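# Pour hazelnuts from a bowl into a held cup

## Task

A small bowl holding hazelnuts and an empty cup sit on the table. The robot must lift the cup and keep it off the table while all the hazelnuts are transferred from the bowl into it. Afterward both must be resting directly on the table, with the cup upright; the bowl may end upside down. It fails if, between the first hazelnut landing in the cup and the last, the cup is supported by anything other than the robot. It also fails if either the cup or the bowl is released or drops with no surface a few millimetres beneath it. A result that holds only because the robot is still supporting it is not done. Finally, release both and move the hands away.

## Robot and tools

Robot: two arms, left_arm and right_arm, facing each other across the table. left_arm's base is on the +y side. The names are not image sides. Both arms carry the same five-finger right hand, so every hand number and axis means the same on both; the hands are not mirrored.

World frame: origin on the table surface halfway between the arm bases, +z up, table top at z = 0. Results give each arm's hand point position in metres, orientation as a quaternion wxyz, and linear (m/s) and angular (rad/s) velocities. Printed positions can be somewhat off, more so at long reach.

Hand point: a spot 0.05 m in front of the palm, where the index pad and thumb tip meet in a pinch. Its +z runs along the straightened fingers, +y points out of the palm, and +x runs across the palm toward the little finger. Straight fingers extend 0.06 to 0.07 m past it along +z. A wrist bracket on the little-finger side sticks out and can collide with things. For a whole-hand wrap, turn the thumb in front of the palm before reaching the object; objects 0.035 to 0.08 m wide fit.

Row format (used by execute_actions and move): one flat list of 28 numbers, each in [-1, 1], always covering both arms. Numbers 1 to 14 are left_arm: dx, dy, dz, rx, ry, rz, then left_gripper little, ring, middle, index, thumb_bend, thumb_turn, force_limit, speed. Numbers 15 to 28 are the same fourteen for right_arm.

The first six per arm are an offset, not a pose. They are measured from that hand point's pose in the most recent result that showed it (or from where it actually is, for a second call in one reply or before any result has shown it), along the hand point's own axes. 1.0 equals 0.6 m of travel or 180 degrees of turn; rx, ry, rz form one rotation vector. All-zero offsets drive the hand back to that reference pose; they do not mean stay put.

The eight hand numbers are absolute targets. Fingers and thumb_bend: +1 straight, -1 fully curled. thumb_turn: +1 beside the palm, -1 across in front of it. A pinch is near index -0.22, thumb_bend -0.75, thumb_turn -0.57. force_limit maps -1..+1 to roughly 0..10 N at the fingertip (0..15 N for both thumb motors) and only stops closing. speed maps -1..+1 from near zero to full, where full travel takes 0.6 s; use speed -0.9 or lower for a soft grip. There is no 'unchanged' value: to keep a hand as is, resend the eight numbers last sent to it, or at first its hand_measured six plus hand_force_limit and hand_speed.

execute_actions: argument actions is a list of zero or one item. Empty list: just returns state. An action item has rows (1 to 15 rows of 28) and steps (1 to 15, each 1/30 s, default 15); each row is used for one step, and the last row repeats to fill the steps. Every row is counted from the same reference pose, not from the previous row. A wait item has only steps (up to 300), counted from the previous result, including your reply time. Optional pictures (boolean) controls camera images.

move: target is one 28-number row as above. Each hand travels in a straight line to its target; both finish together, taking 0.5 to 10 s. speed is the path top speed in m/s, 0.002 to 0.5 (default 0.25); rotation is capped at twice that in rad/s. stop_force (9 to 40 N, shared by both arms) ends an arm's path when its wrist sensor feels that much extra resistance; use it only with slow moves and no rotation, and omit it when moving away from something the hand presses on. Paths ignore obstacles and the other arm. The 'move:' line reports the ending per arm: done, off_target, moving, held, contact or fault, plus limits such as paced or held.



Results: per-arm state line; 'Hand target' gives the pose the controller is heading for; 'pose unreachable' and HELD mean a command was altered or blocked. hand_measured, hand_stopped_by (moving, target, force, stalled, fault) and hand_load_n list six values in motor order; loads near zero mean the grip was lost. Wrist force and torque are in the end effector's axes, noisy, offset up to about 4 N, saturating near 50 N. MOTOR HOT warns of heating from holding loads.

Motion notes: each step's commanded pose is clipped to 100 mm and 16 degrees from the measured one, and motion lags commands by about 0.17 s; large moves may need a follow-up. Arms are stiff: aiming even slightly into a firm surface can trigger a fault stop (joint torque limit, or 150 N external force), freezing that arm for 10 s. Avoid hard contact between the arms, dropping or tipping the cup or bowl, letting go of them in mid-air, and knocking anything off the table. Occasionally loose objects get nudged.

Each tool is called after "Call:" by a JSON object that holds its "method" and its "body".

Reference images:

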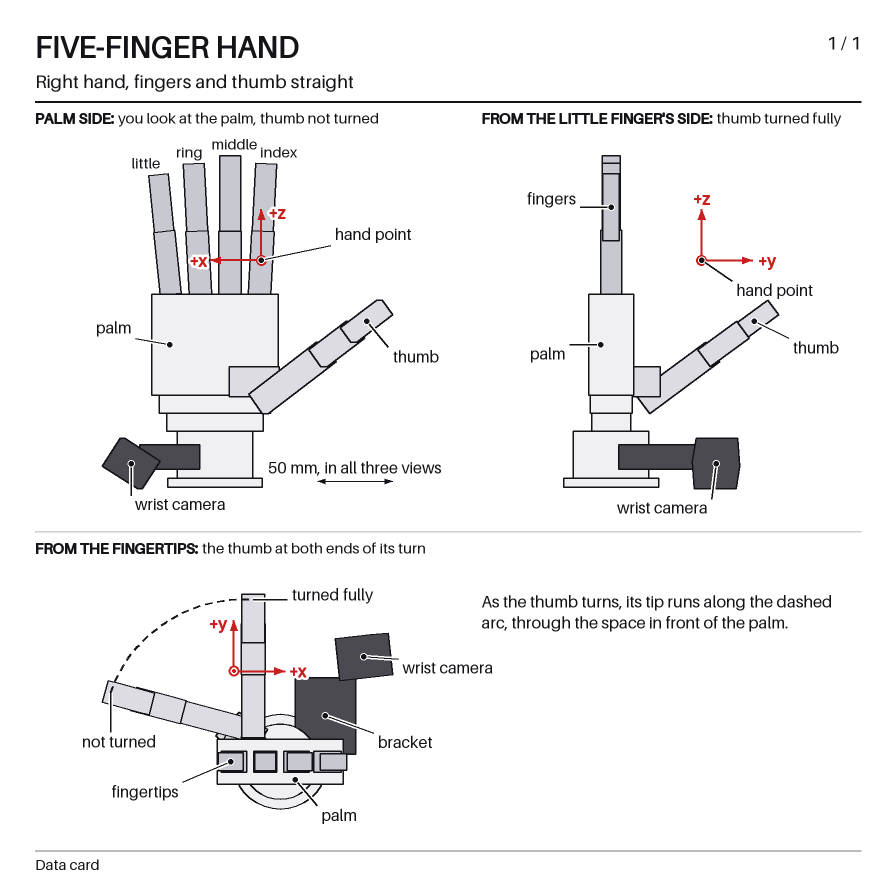

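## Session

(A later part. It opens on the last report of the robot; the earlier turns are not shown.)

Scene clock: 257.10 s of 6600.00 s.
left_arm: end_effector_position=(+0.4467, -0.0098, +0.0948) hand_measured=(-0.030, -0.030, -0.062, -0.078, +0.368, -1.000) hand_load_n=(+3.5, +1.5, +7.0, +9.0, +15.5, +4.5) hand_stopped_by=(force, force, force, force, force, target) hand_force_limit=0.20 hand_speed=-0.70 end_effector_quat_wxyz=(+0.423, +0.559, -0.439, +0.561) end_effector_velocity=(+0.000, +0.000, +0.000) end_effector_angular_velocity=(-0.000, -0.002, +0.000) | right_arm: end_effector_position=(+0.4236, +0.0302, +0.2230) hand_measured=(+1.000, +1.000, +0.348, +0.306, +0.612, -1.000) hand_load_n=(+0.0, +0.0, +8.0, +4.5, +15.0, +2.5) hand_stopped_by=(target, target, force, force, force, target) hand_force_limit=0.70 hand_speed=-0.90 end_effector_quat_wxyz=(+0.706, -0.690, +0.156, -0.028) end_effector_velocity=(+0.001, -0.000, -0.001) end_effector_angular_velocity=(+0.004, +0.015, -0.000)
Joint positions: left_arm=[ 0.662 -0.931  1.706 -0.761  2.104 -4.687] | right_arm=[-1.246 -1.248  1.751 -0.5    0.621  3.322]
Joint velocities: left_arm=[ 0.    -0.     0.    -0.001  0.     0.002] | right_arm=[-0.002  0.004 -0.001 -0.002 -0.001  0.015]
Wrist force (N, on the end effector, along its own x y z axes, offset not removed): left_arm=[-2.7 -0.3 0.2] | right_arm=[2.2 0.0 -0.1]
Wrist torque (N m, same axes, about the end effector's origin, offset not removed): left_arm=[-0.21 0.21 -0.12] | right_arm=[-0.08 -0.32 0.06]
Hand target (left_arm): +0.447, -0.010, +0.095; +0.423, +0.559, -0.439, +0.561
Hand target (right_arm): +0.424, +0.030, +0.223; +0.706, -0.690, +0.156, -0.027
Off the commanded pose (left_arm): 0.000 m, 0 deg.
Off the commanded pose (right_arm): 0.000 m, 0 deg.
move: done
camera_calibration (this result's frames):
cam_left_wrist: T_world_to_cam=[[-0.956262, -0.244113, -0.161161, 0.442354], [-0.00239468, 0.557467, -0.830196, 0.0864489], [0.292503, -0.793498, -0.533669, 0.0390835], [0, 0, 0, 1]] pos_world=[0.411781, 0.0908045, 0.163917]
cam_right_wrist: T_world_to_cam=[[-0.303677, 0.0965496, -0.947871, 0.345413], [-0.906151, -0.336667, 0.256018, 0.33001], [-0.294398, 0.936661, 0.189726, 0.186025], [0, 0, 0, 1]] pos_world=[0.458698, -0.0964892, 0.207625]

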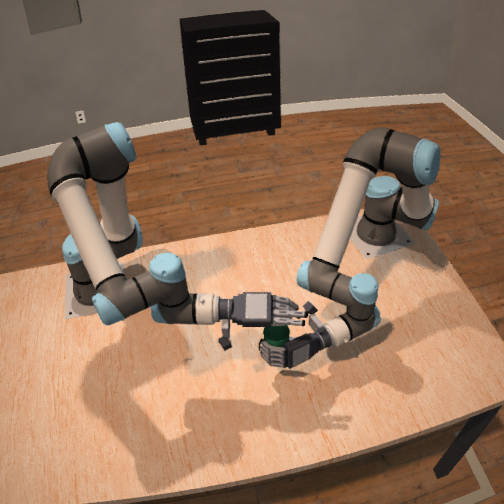

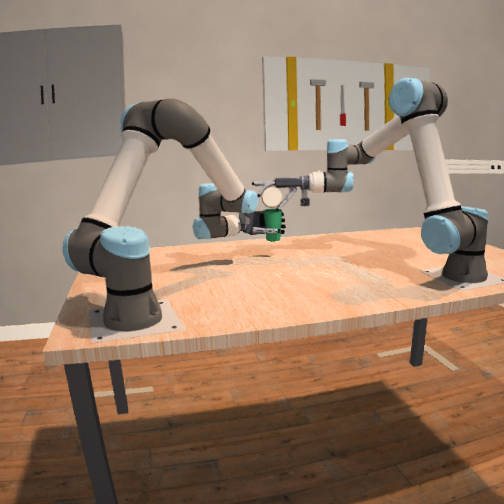

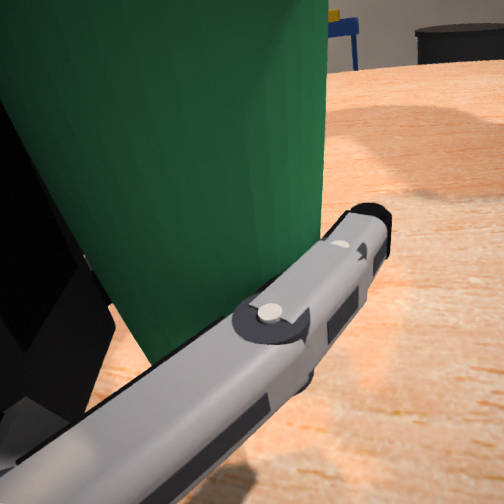

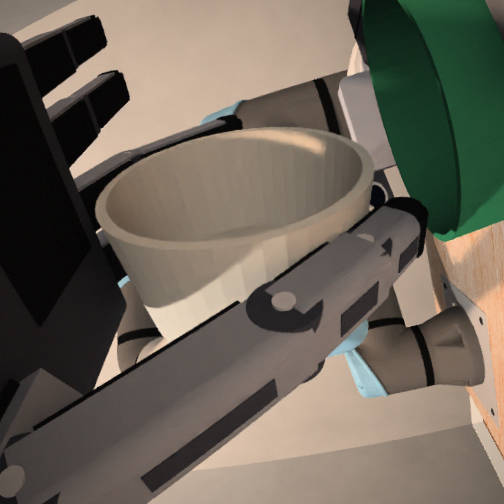

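Call:
{"method": "move", "body": {"target": [0,0,0,0,0,0,-1,-1,-1,-1,-1,-1,0.2,-0.7, 0.008,-0.01,0,0,0,0.07,1,1,-0.95,-0.95,-0.95,-1,0.7,-0.9], "speed": 0.06}}

Call:
{"method": "move", "body": {"target": [0,0,0,0,0,0,-1,-1,-1,-1,-1,-1,0.2,-0.7, -0.08,-0.03,-0.15,0,0,-0.35,1,1,-0.95,-0.95,-0.95,-1,0.7,-0.9], "speed": 0.2}}

Call:
{"method": "zoom_image", "body": {"camera": "cam_high", "region": [160, 220, 360, 420]}}

Scene clock: 271.50 s of 6600.00 s.
left_arm: end_effector_position=(+0.4467, -0.0098, +0.0948) hand_measured=(-0.030, -0.030, -0.062, -0.078, +0.368, -1.000) hand_load_n=(+3.5, +1.5, +7.0, +9.0, +15.5, +4.5) hand_stopped_by=(force, force, force, force, force, target) hand_force_limit=0.20 hand_speed=-0.70 end_effector_quat_wxyz=(+0.423, +0.559, -0.439, +0.561) end_effector_velocity=(-0.000, +0.000, +0.000) end_effector_angular_velocity=(-0.000, +0.001, -0.001) | right_arm: end_effector_position=(+0.4292, +0.0287, +0.2280) hand_measured=(+1.000, +1.000, +0.348, +0.306, +0.612, -1.000) hand_load_n=(+0.0, +0.0, +8.0, +4.5, +15.0, +2.5) hand_stopped_by=(target, target, force, force, force, target) hand_force_limit=0.70 hand_speed=-0.90 end_effector_quat_wxyz=(+0.705, -0.669, +0.230, +0.049) end_effector_velocity=(+0.001, -0.000, -0.001) end_effector_angular_velocity=(+0.004, +0.017, -0.000)
Joint positions: left_arm=[ 0.662 -0.931  1.706 -0.761  2.104 -4.687] | right_arm=[-1.265 -1.22   1.726 -0.503  0.601  3.539]
Joint velocities: left_arm=[ 0.    -0.     0.    -0.     0.001 -0.001] | right_arm=[-0.002  0.004 -0.001 -0.002 -0.002  0.017]
Wrist force (N, on the end effector, along its own x y z axes, offset not removed): left_arm=[-2.7 -1.0 0.0] | right_arm=[2.4 1.2 1.8]
Wrist torque (N m, same axes, about the end effector's origin, offset not removed): left_arm=[-0.33 0.26 -0.12] | right_arm=[-0.17 -0.38 0.20]
Hand target (left_arm): +0.447, -0.010, +0.095; +0.423, +0.559, -0.439, +0.561
Hand target (right_arm): +0.429, +0.029, +0.228; +0.705, -0.669, +0.231, +0.050
Off the commanded pose (left_arm): 0.000 m, 0 deg.
Off the commanded pose (right_arm): 0.000 m, 0 deg.
After step 90, 9.27 s passed at rest.
move: done
camera_calibration (this result's frames):
cam_left_wrist: T_world_to_cam=[[-0.956262, -0.244113, -0.161161, 0.442354], [-0.00239467, 0.557467, -0.830196, 0.0864488], [0.292503, -0.793498, -0.533669, 0.0390835], [0, 0, 0, 1]] pos_world=[0.411781, 0.0908045, 0.163917]
cam_right_wrist: T_world_to_cam=[[-0.4944, 0.147721, -0.85659, 0.41156], [-0.834755, -0.355486, 0.420493, 0.265694], [-0.24239, 0.922935, 0.299063, 0.141216], [0, 0, 0, 1]] pos_world=[0.459494, -0.0966786, 0.198583]

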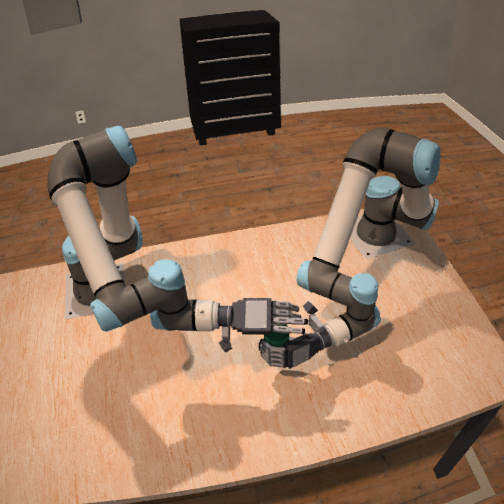

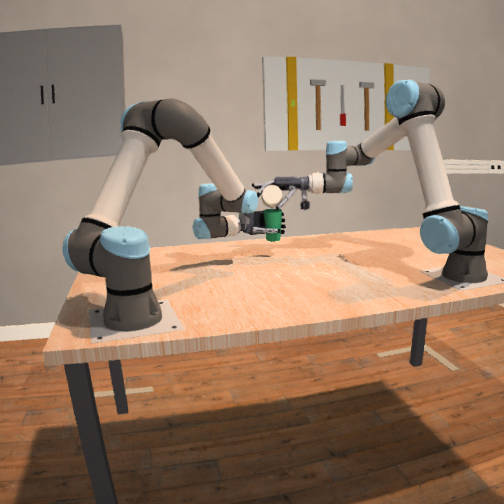

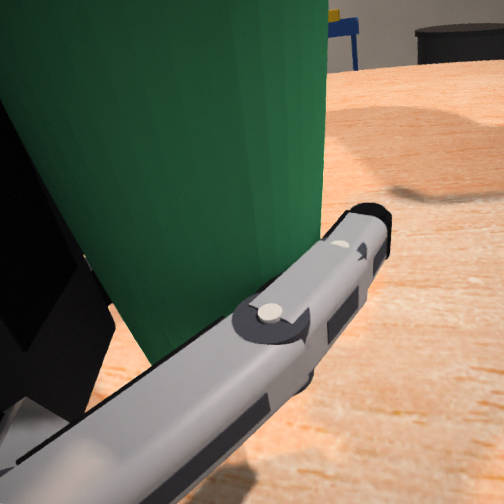

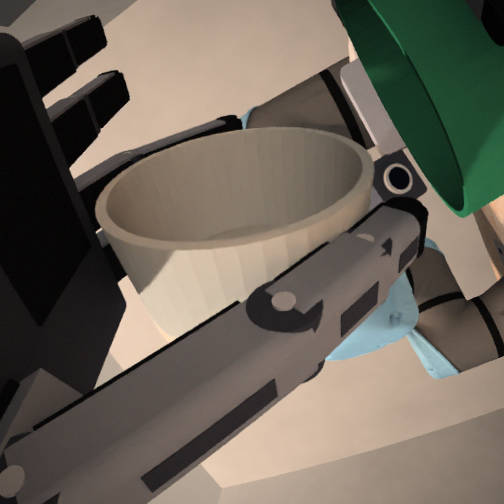

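Scene clock: 274.73 s of 6600.00 s.
left_arm: end_effector_position=(+0.4467, -0.0098, +0.0948) hand_measured=(-0.030, -0.030, -0.062, -0.078, +0.368, -1.000) hand_load_n=(+3.5, +1.5, +7.0, +9.0, +15.5, +4.5) hand_stopped_by=(force, force, force, force, force, target) hand_force_limit=0.20 hand_speed=-0.70 end_effector_quat_wxyz=(+0.423, +0.559, -0.439, +0.561) end_effector_velocity=(+0.000, -0.000, +0.001) end_effector_angular_velocity=(-0.001, -0.000, +0.001) | right_arm: end_effector_position=(+0.3701, -0.0486, +0.2631) hand_measured=(+1.000, +1.000, +0.348, +0.306, +0.612, -1.000) hand_load_n=(+0.0, +0.0, +8.0, +4.5, +15.0, +3.0) hand_stopped_by=(target, target, force, force, force, target) hand_force_limit=0.70 hand_speed=-0.90 end_effector_quat_wxyz=(-0.627, +0.691, +0.153, +0.326) end_effector_velocity=(-0.001, -0.001, -0.000) end_effector_angular_velocity=(-0.007, -0.014, -0.000)
Joint positions: left_arm=[ 0.662 -0.931  1.706 -0.761  2.104 -4.687] | right_arm=[-1.309 -1.598  2.014 -0.413  0.557  2.442]
Joint velocities: left_arm=[-0.    -0.001 -0.     0.    -0.001 -0.001] | right_arm=[-0.    -0.004  0.002  0.007  0.    -0.02 ]
Wrist force (N, on the end effector, along its own x y z axes, offset not removed): left_arm=[-2.8 -0.2 0.8] | right_arm=[0.2 2.0 -2.6]
Wrist torque (N m, same axes, about the end effector's origin, offset not removed): left_arm=[-0.24 0.23 -0.12] | right_arm=[0.28 -0.09 0.21]
Hand target (left_arm): +0.447, -0.010, +0.095; +0.423, +0.559, -0.439, +0.561
Hand target (right_arm): +0.370, -0.049, +0.263; -0.627, +0.691, +0.154, +0.327
Off the commanded pose (left_arm): 0.000 m, 0 deg.
Off the commanded pose (right_arm): 0.000 m, 0 deg.
move: done
camera_calibration (this result's frames):
cam_left_wrist: T_world_to_cam=[[-0.956262, -0.244113, -0.161161, 0.442354], [-0.00239471, 0.557467, -0.830196, 0.0864488], [0.292503, -0.793498, -0.533669, 0.0390834], [0, 0, 0, 1]] pos_world=[0.411781, 0.0908045, 0.163917]
cam_right_wrist: T_world_to_cam=[[0.513334, -0.121861, -0.849493, 0.0359602], [-0.820268, -0.360669, -0.443935, 0.395962], [-0.252288, 0.924699, -0.285102, 0.345209], [0, 0, 0, 1]] pos_world=[0.393428, -0.172021, 0.304749]

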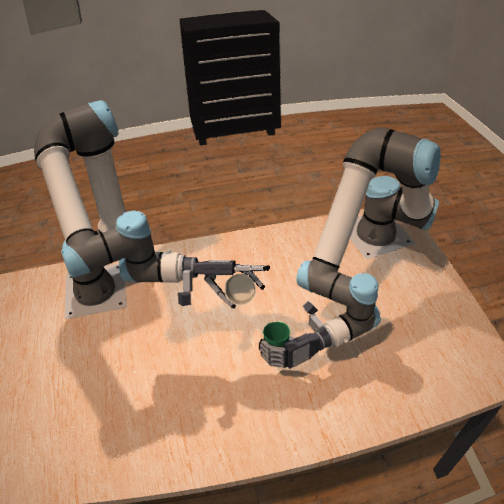

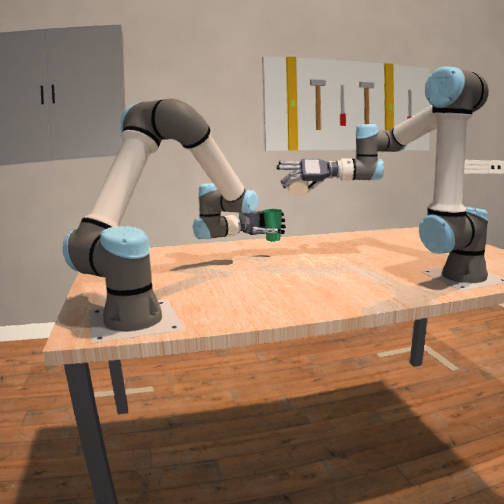

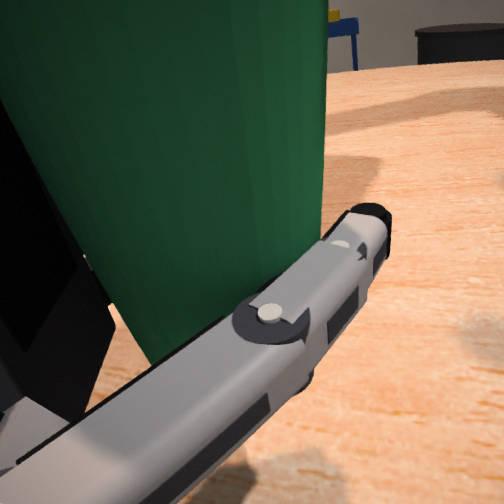

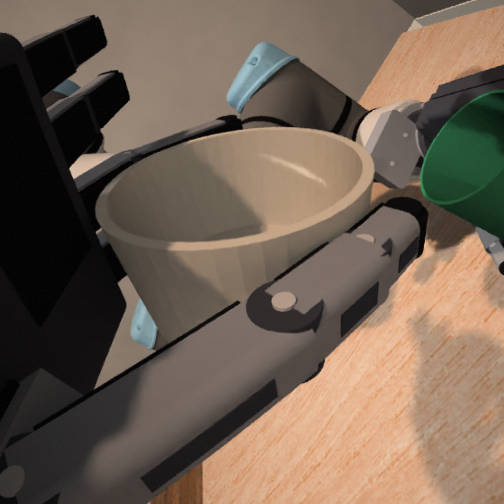

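Region (160, 220, 360, 420) of cam_high's 504x504 image, scaled by 2.520, with more detail than that image has.

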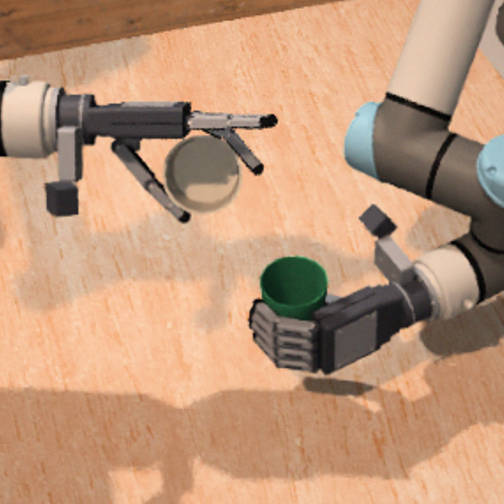

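Call:
{"method": "move", "body": {"target": [-0.083,-0.1,-0.22,0.167,0,0,-1,-1,-1,-1,-1,-1,0.2,-0.7, 0,0,0,0,0,-0.278,1,1,-0.95,-0.95,-0.95,-1,0.7,-0.9], "speed": 0.2}}

Call:
{"method": "move", "body": {"target": [0,0,0,0,0,0,-1,-1,-1,-1,-1,-1,0.2,-0.7, -0.39,0.15,-0.03,-0.167,0,0,1,1,-0.95,-0.95,-0.95,-1,0.7,-0.9], "speed": 0.2}}

Scene clock: 285.67 s of 6600.00 s.
left_arm: end_effector_position=(+0.4716, +0.1336, +0.0480) hand_measured=(-0.030, -0.030, -0.062, -0.078, +0.368, -1.000) hand_load_n=(+3.5, +1.5, +7.0, +9.0, +15.5, +4.5) hand_stopped_by=(force, force, force, force, force, target) hand_force_limit=0.20 hand_speed=-0.70 end_effector_quat_wxyz=(+0.264, +0.650, -0.279, +0.656) end_effector_velocity=(+0.001, +0.002, -0.001) end_effector_angular_velocity=(-0.000, -0.002, +0.010) | right_arm: end_effector_position=(+0.3701, -0.0487, +0.2631) hand_measured=(+1.000, +1.000, +0.348, +0.306, +0.612, -1.000) hand_load_n=(+0.0, +0.0, +8.0, +4.5, +14.5, +3.5) hand_stopped_by=(target, target, force, force, force, target) hand_force_limit=0.70 hand_speed=-0.90 end_effector_quat_wxyz=(-0.431, +0.562, +0.430, +0.560) end_effector_velocity=(+0.000, +0.000, -0.000) end_effector_angular_velocity=(-0.005, -0.014, +0.000)
Joint positions: left_arm=[ 0.67  -1.05   2.16  -1.111  1.588 -4.69 ] | right_arm=[-1.234 -1.622  2.136 -0.512  0.633  1.571]
Joint velocities: left_arm=[-0.002 -0.     0.006 -0.007 -0.011  0.001] | right_arm=[ 0.001  0.002  0.001 -0.     0.001 -0.017]
Wrist force (N, on the end effector, along its own x y z axes, offset not removed): left_arm=[-2.5 -1.1 0.3] | right_arm=[-1.3 0.1 -0.4]
Wrist torque (N m, same axes, about the end effector's origin, offset not removed): left_arm=[-0.30 0.24 -0.17] | right_arm=[0.01 -0.05 0.01]
Hand target (left_arm): +0.472, +0.134, +0.048; +0.264, +0.650, -0.278, +0.656
Hand target (right_arm): +0.370, -0.049, +0.263; -0.430, +0.561, +0.431, +0.561
Off the commanded pose (left_arm): 0.001 m, 0 deg.
Off the commanded pose (right_arm): 0.000 m, 0 deg.
After step 90, 5.27 s passed at rest.
move: done
camera_calibration (this result's frames):
cam_left_wrist: T_world_to_cam=[[-0.704563, -0.690394, -0.164157, 0.434621], [-0.27207, 0.476444, -0.83605, 0.106047], [0.655415, -0.544387, -0.52352, -0.0842547], [0, 0, 0, 1]] pos_world=[0.390292, 0.203667, 0.115898]
cam_right_wrist: T_world_to_cam=[[0.960031, -0.240547, -0.1431, -0.321019], [-0.250977, -0.513512, -0.820558, 0.276901], [0.123899, 0.823676, -0.55336, 0.271717], [0, 0, 0, 1]] pos_world=[0.344018, -0.158835, 0.331633]

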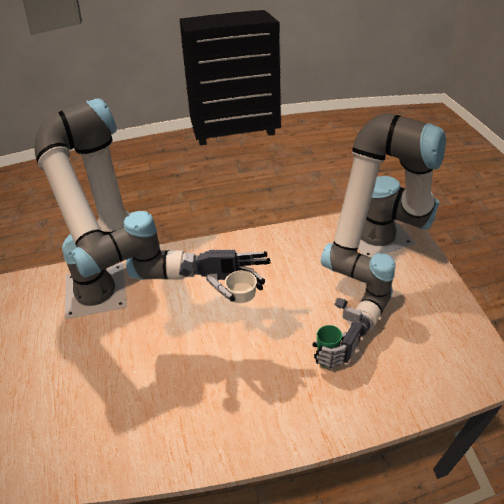

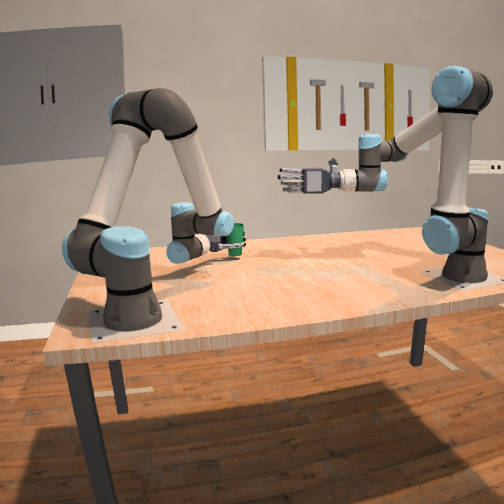

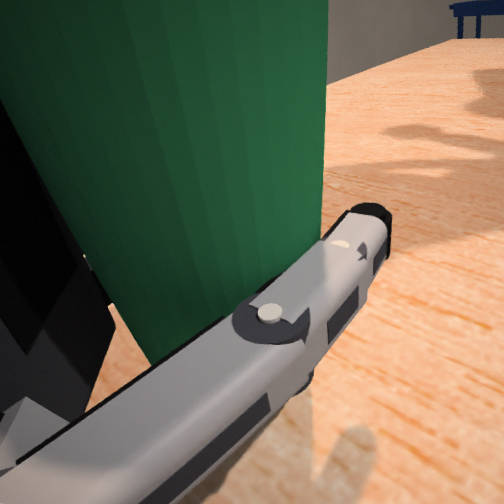

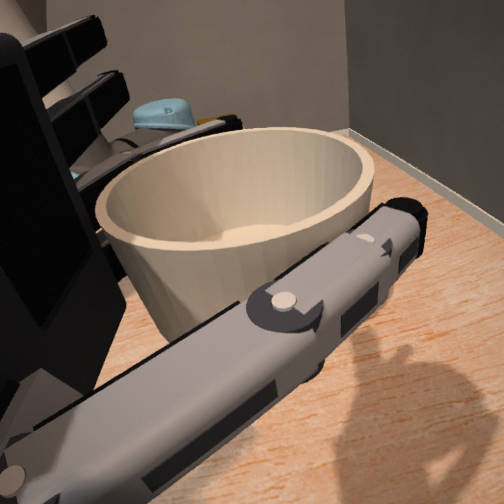

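Scene clock: 287.60 s of 6600.00 s.
left_arm: end_effector_position=(+0.4716, +0.1336, +0.0480) hand_measured=(-0.030, -0.030, -0.062, -0.078, +0.368, -1.000) hand_load_n=(+3.5, +1.5, +7.0, +9.0, +15.5, +4.5) hand_stopped_by=(force, force, force, force, force, target) hand_force_limit=0.20 hand_speed=-0.70 end_effector_quat_wxyz=(+0.264, +0.650, -0.279, +0.656) end_effector_velocity=(-0.000, +0.000, -0.000) end_effector_angular_velocity=(+0.001, +0.000, -0.000) | right_arm: end_effector_position=(+0.4518, -0.0894, +0.0294) hand_measured=(+1.000, +1.000, +0.348, +0.306, +0.612, -1.000) hand_load_n=(+0.0, +0.0, +8.0, +4.5, +14.5, +3.5) hand_stopped_by=(target, target, force, force, force, target) hand_force_limit=0.70 hand_speed=-0.90 end_effector_quat_wxyz=(-0.270, +0.654, +0.271, +0.652) end_effector_velocity=(+0.002, -0.000, -0.003) end_effector_angular_velocity=(+0.001, -0.002, -0.007)
Joint positions: left_arm=[ 0.67  -1.05   2.16  -1.111  1.588 -4.69 ] | right_arm=[-1.077 -1.04   2.261 -1.217  1.314  1.571]
Joint velocities: left_arm=[ 0.     0.    -0.     0.     0.001  0.   ] | right_arm=[ 0.003  0.011 -0.004 -0.009  0.011  0.   ]
Wrist force (N, on the end effector, along its own x y z axes, offset not removed): left_arm=[-2.3 0.0 -0.8] | right_arm=[-0.1 -1.2 -0.3]
Wrist torque (N m, same axes, about the end effector's origin, offset not removed): left_arm=[-0.15 0.22 -0.09] | right_arm=[0.03 -0.18 0.09]
Hand target (left_arm): +0.472, +0.134, +0.048; +0.264, +0.650, -0.279, +0.656
Hand target (right_arm): +0.452, -0.089, +0.029; -0.270, +0.654, +0.270, +0.652
Off the commanded pose (left_arm): 0.000 m, 0 deg.
Off the commanded pose (right_arm): 0.000 m, 0 deg.
move: done
camera_calibration (this result's frames):
cam_left_wrist: T_world_to_cam=[[-0.704566, -0.69039, -0.164157, 0.434619], [-0.272065, 0.476443, -0.836052, 0.106049], [0.655414, -0.544393, -0.523516, -0.0842524], [0, 0, 0, 1]] pos_world=[0.39029, 0.203664, 0.1159]
cam_right_wrist: T_world_to_cam=[[0.710935, -0.68878, -0.141963, -0.370215], [-0.47457, -0.320901, -0.819637, 0.202932], [0.518994, 0.65008, -0.555014, -0.0281584], [0, 0, 0, 1]] pos_world=[0.374118, -0.17157, 0.0981456]

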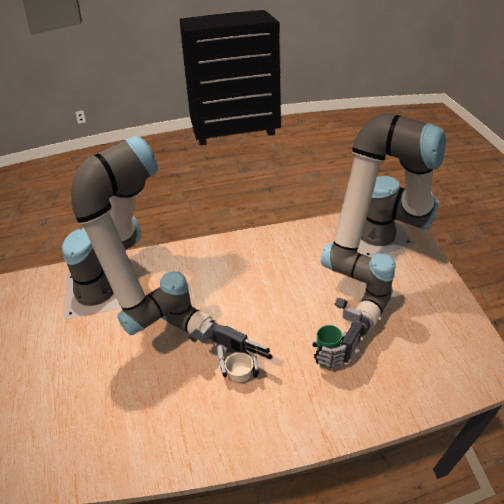

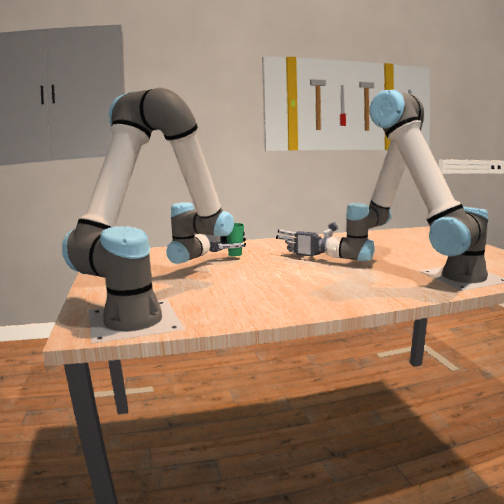

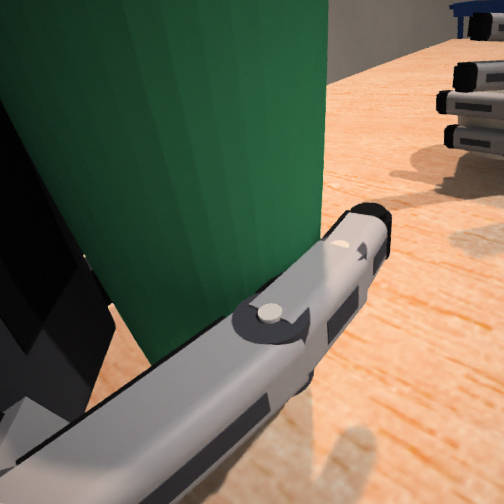

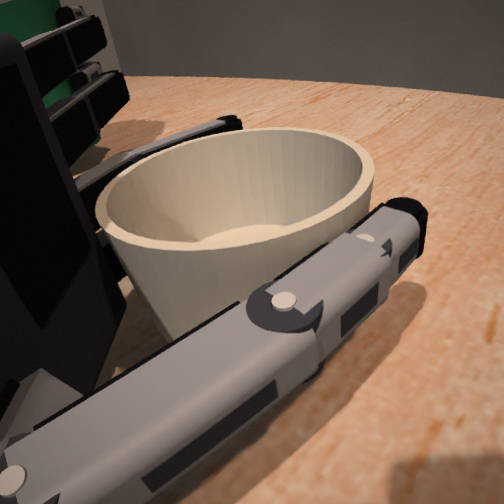

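Call:
{"method": "move", "body": {"target": [-0.032,0,0,0,0,0,-1,-1,-1,-1,-1,-1,0.2,-0.7, -0.027,0,0,0,0,0,1,1,-0.95,-0.95,-0.95,-1,0.7,-0.9], "speed": 0.004, "stop_force": 9}}

Scene clock: 298.47 s of 6600.00 s.
left_arm: end_effector_position=(+0.4718, +0.1339, +0.0312) hand_measured=(-0.030, -0.030, -0.062, -0.078, +0.368, -1.000) hand_load_n=(+5.5, +2.5, +7.5, +8.0, +15.5, +1.5) hand_stopped_by=(force, force, force, force, force, target) hand_force_limit=0.20 hand_speed=-0.70 end_effector_quat_wxyz=(+0.264, +0.650, -0.279, +0.656) end_effector_velocity=(-0.001, -0.000, +0.001) end_effector_angular_velocity=(+0.000, +0.000, -0.002) | right_arm: end_effector_position=(+0.4518, -0.0893, +0.0154) hand_measured=(+1.000, +1.000, +0.348, +0.306, +0.612, -1.000) hand_load_n=(+0.0, +0.0, +8.5, +3.5, +15.0, -0.5) hand_stopped_by=(target, target, force, force, force, target) hand_force_limit=0.70 hand_speed=-0.90 end_effector_quat_wxyz=(-0.270, +0.654, +0.271, +0.652) end_effector_velocity=(-0.001, +0.000, -0.001) end_effector_angular_velocity=(-0.001, +0.003, +0.000)
Joint positions: left_arm=[ 0.671 -1.006  2.161 -1.155  1.589 -4.69 ] | right_arm=[-1.077 -1.     2.26  -1.257  1.314  1.571]
Joint velocities: left_arm=[-0.    -0.004 -0.     0.005  0.002  0.   ] | right_arm=[ 0.001 -0.001  0.     0.004  0.     0.   ]
Wrist force (N, on the end effector, along its own x y z axes, offset not removed): left_arm=[10.4 -1.9 4.2] | right_arm=[16.0 -2.9 -6.5]
Wrist torque (N m, same axes, about the end effector's origin, offset not removed): left_arm=[-0.15 -0.18 -0.09] | right_arm=[0.25 -0.12 0.37]
Hand target (left_arm): +0.472, +0.134, +0.031; +0.264, +0.650, -0.279, +0.656
Hand target (right_arm): +0.452, -0.089, +0.016; -0.270, +0.654, +0.271, +0.652
Off the commanded pose (left_arm): 0.002 m, 0 deg.
Off the commanded pose (right_arm): 0.002 m, 0 deg.
After step 90, 3.27 s passed at rest.
move: contact (left_arm, right_arm)
camera_calibration (this result's frames):
cam_left_wrist: T_world_to_cam=[[-0.704532, -0.690429, -0.164142, 0.432255], [-0.272013, 0.476348, -0.836123, 0.0919354], [0.655472, -0.544427, -0.523408, -0.0930904], [0, 0, 0, 1]] pos_world=[0.390563, 0.203967, 0.099096]
cam_right_wrist: T_world_to_cam=[[0.710917, -0.688813, -0.141893, -0.372187], [-0.474453, -0.320815, -0.819739, 0.191419], [0.519125, 0.650089, -0.554882, -0.0360387], [0, 0, 0, 1]] pos_world=[0.374122, -0.171529, 0.0841053]

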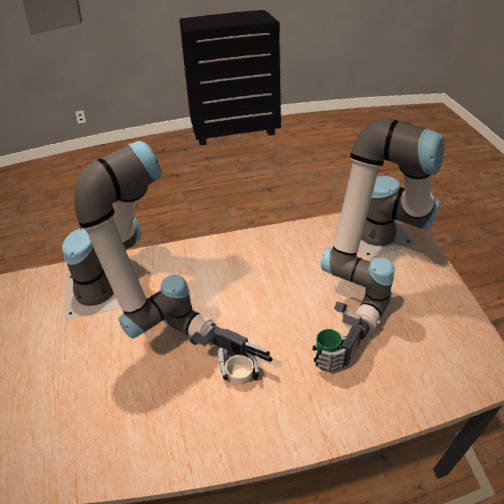

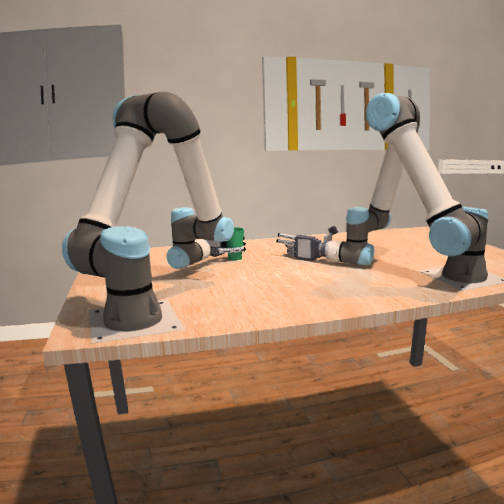

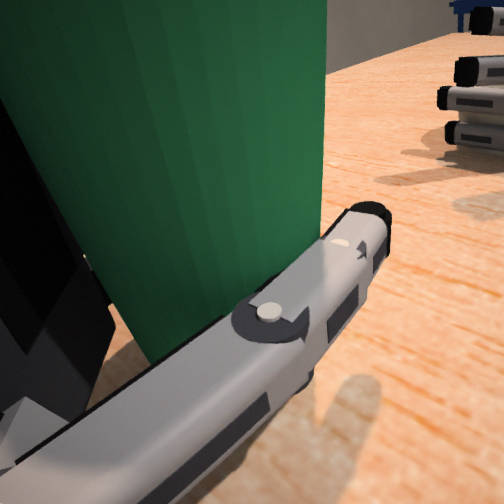

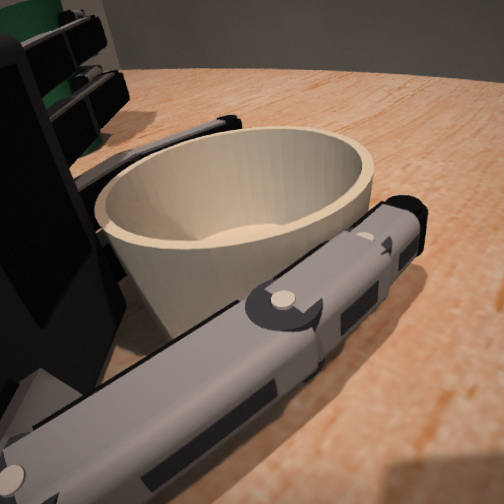

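Call:
{"method": "move", "body": {"target": [0.001,0,0,0,0,0,1,1,1,1,1,-1,0.2,-0.3, 0.001,0,0,0,0,0,1,1,1,1,1,-1,0.7,-0.3], "speed": 0.004}}

Call:
{"method": "move", "body": {"target": [0.03,-0.02,-0.22,0,0,0,1,1,1,1,1,-1,0.2,-0.3, 0.03,-0.02,-0.22,0,0,0,1,1,1,1,1,-1,0.7,-0.3], "speed": 0.1}}

Scene clock: 309.93 s of 6600.00 s.
left_arm: end_effector_position=(+0.4718, +0.1339, +0.0318) hand_measured=(+1.000, +1.000, +1.000, +1.000, +1.000, -1.000) hand_load_n=(+0.0, +0.0, +0.0, +0.0, +0.0, +0.0) hand_stopped_by=(target, target, target, target, target, target) hand_force_limit=0.20 hand_speed=-0.30 end_effector_quat_wxyz=(+0.264, +0.650, -0.279, +0.656) end_effector_velocity=(+0.000, -0.000, +0.000) end_effector_angular_velocity=(+0.000, -0.000, +0.001) | right_arm: end_effector_position=(+0.4518, -0.0893, +0.0160) hand_measured=(+1.000, +1.000, +1.000, +1.000, +1.000, -1.000) hand_load_n=(+0.0, +0.0, +0.0, +0.0, +0.0, +0.0) hand_stopped_by=(target, target, target, target, target, target) hand_force_limit=0.70 hand_speed=-0.30 end_effector_quat_wxyz=(-0.270, +0.654, +0.271, +0.652) end_effector_velocity=(+0.000, -0.000, -0.000) end_effector_angular_velocity=(+0.000, +0.000, -0.002)
Joint positions: left_arm=[ 0.671 -1.008  2.161 -1.153  1.589 -4.69 ] | right_arm=[-1.077 -1.001  2.26  -1.256  1.314  1.571]
Joint velocities: left_arm=[-0.    -0.    -0.     0.    -0.001  0.   ] | right_arm=[-0.001  0.    -0.     0.     0.001  0.   ]
Wrist force (N, on the end effector, along its own x y z axes, offset not removed): left_arm=[-1.5 -1.1 0.4] | right_arm=[1.8 -2.2 -1.0]
Wrist torque (N m, same axes, about the end effector's origin, offset not removed): left_arm=[-0.29 0.13 -0.17] | right_arm=[-0.25 -0.38 0.16]
Hand target (left_arm): +0.472, +0.134, +0.032; +0.264, +0.650, -0.279, +0.656
Hand target (right_arm): +0.452, -0.089, +0.016; -0.270, +0.654, +0.271, +0.652
Off the commanded pose (left_arm): 0.000 m, 0 deg.
Off the commanded pose (right_arm): 0.000 m, 0 deg.
After step 90, 7.27 s passed at rest.
move: done
camera_calibration (this result's frames):
cam_left_wrist: T_world_to_cam=[[-0.70453, -0.690431, -0.164142, 0.43234], [-0.272015, 0.476347, -0.836123, 0.0924401], [0.655474, -0.544424, -0.523408, -0.0927772], [0, 0, 0, 1]] pos_world=[0.390555, 0.203957, 0.099696]
cam_right_wrist: T_world_to_cam=[[0.710915, -0.688815, -0.141893, -0.372104], [-0.474454, -0.320813, -0.819739, 0.191911], [0.519127, 0.650087, -0.554882, -0.0357075], [0, 0, 0, 1]] pos_world=[0.374123, -0.17153, 0.0847041]

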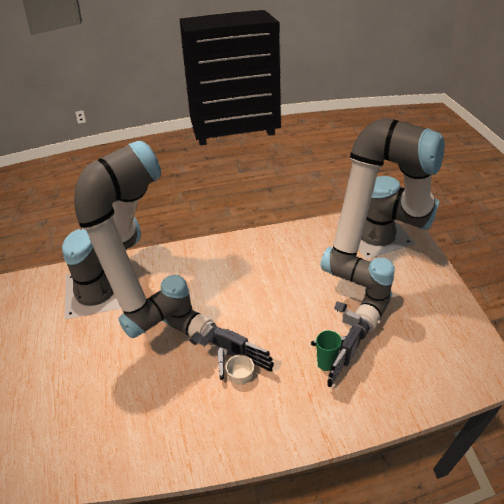

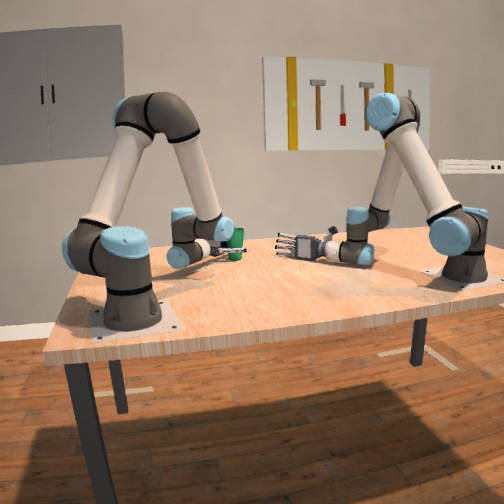

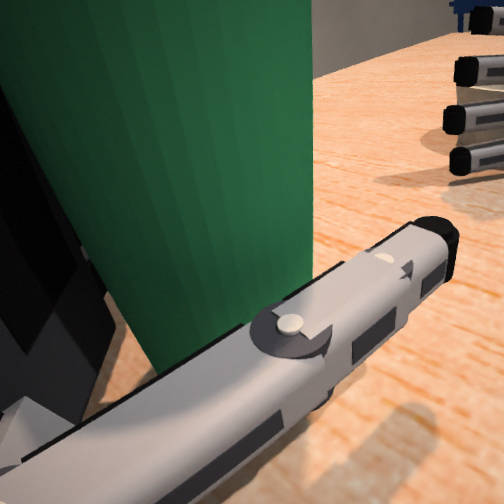

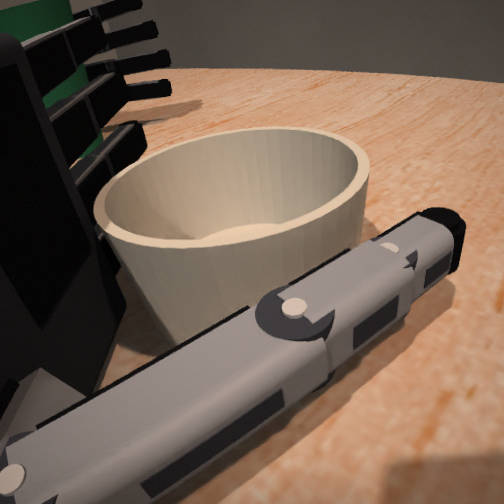

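Scene clock: 311.80 s of 6600.00 s.
left_arm: end_effector_position=(+0.3871, +0.2353, +0.0502) hand_measured=(+1.000, +1.000, +1.000, +1.000, +1.000, -1.000) hand_load_n=(+0.0, +0.0, +0.0, +0.0, +0.0, +0.0) hand_stopped_by=(target, target, target, target, target, target) hand_force_limit=0.20 hand_speed=-0.30 end_effector_quat_wxyz=(+0.264, +0.650, -0.279, +0.656) end_effector_velocity=(-0.001, +0.002, +0.002) end_effector_angular_velocity=(-0.002, -0.001, +0.000) | right_arm: end_effector_position=(+0.3503, -0.1741, +0.0340) hand_measured=(+1.000, +1.000, +1.000, +1.000, +1.000, -1.000) hand_load_n=(+0.0, +0.0, +0.0, +0.0, +0.0, +0.0) hand_stopped_by=(target, target, target, target, target, target) hand_force_limit=0.70 hand_speed=-0.30 end_effector_quat_wxyz=(-0.270, +0.654, +0.271, +0.652) end_effector_velocity=(-0.002, -0.001, +0.001) end_effector_angular_velocity=(+0.002, -0.000, +0.002)
Joint positions: left_arm=[ 0.725 -1.201  2.491 -1.291  1.643 -4.69 ] | right_arm=[-1.18  -1.177  2.637 -1.456  1.211  1.57 ]
Joint velocities: left_arm=[ 0.002 -0.007  0.006 -0.002  0.001 -0.001] | right_arm=[-0.005 -0.005  0.008 -0.005 -0.007  0.002]
Wrist force (N, on the end effector, along its own x y z axes, offset not removed): left_arm=[-2.3 -0.9 2.0] | right_arm=[1.3 0.3 -0.6]
Wrist torque (N m, same axes, about the end effector's origin, offset not removed): left_arm=[-0.31 0.18 -0.14] | right_arm=[0.06 -0.24 0.11]
Hand target (left_arm): +0.387, +0.236, +0.050; +0.264, +0.650, -0.279, +0.656
Hand target (right_arm): +0.350, -0.174, +0.034; -0.270, +0.654, +0.271, +0.652
Off the commanded pose (left_arm): 0.000 m, 0 deg.
Off the commanded pose (right_arm): 0.000 m, 0 deg.
move: done
camera_calibration (this result's frames):
cam_left_wrist: T_world_to_cam=[[-0.704522, -0.690415, -0.164242, 0.44567], [-0.271958, 0.476415, -0.836103, 0.0364188], [0.655505, -0.544386, -0.523409, 0.0275571], [0, 0, 0, 1]] pos_world=[0.305825, 0.305348, 0.118071]
cam_right_wrist: T_world_to_cam=[[0.710852, -0.688861, -0.141986, -0.355721], [-0.474527, -0.320713, -0.819737, 0.131413], [0.519148, 0.650087, -0.554862, 0.0820649], [0, 0, 0, 1]] pos_world=[0.27262, -0.256246, 0.102751]

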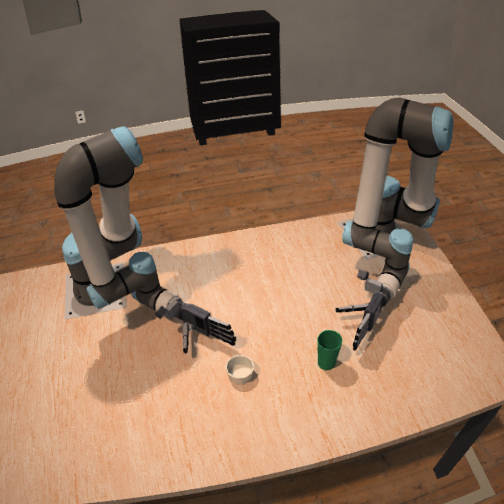

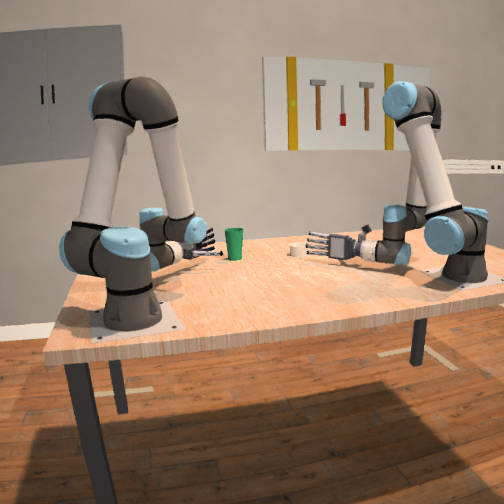

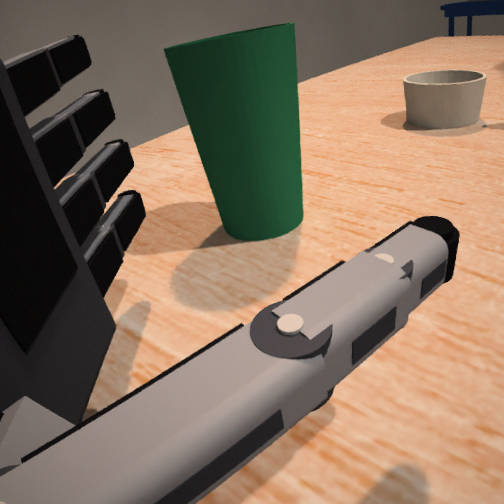

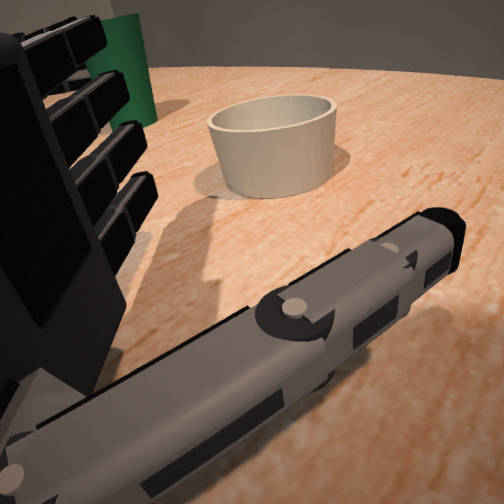

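Call:
{"method": "finished_scene", "body": {"scene": 1}}

The scene is finished: the task was done.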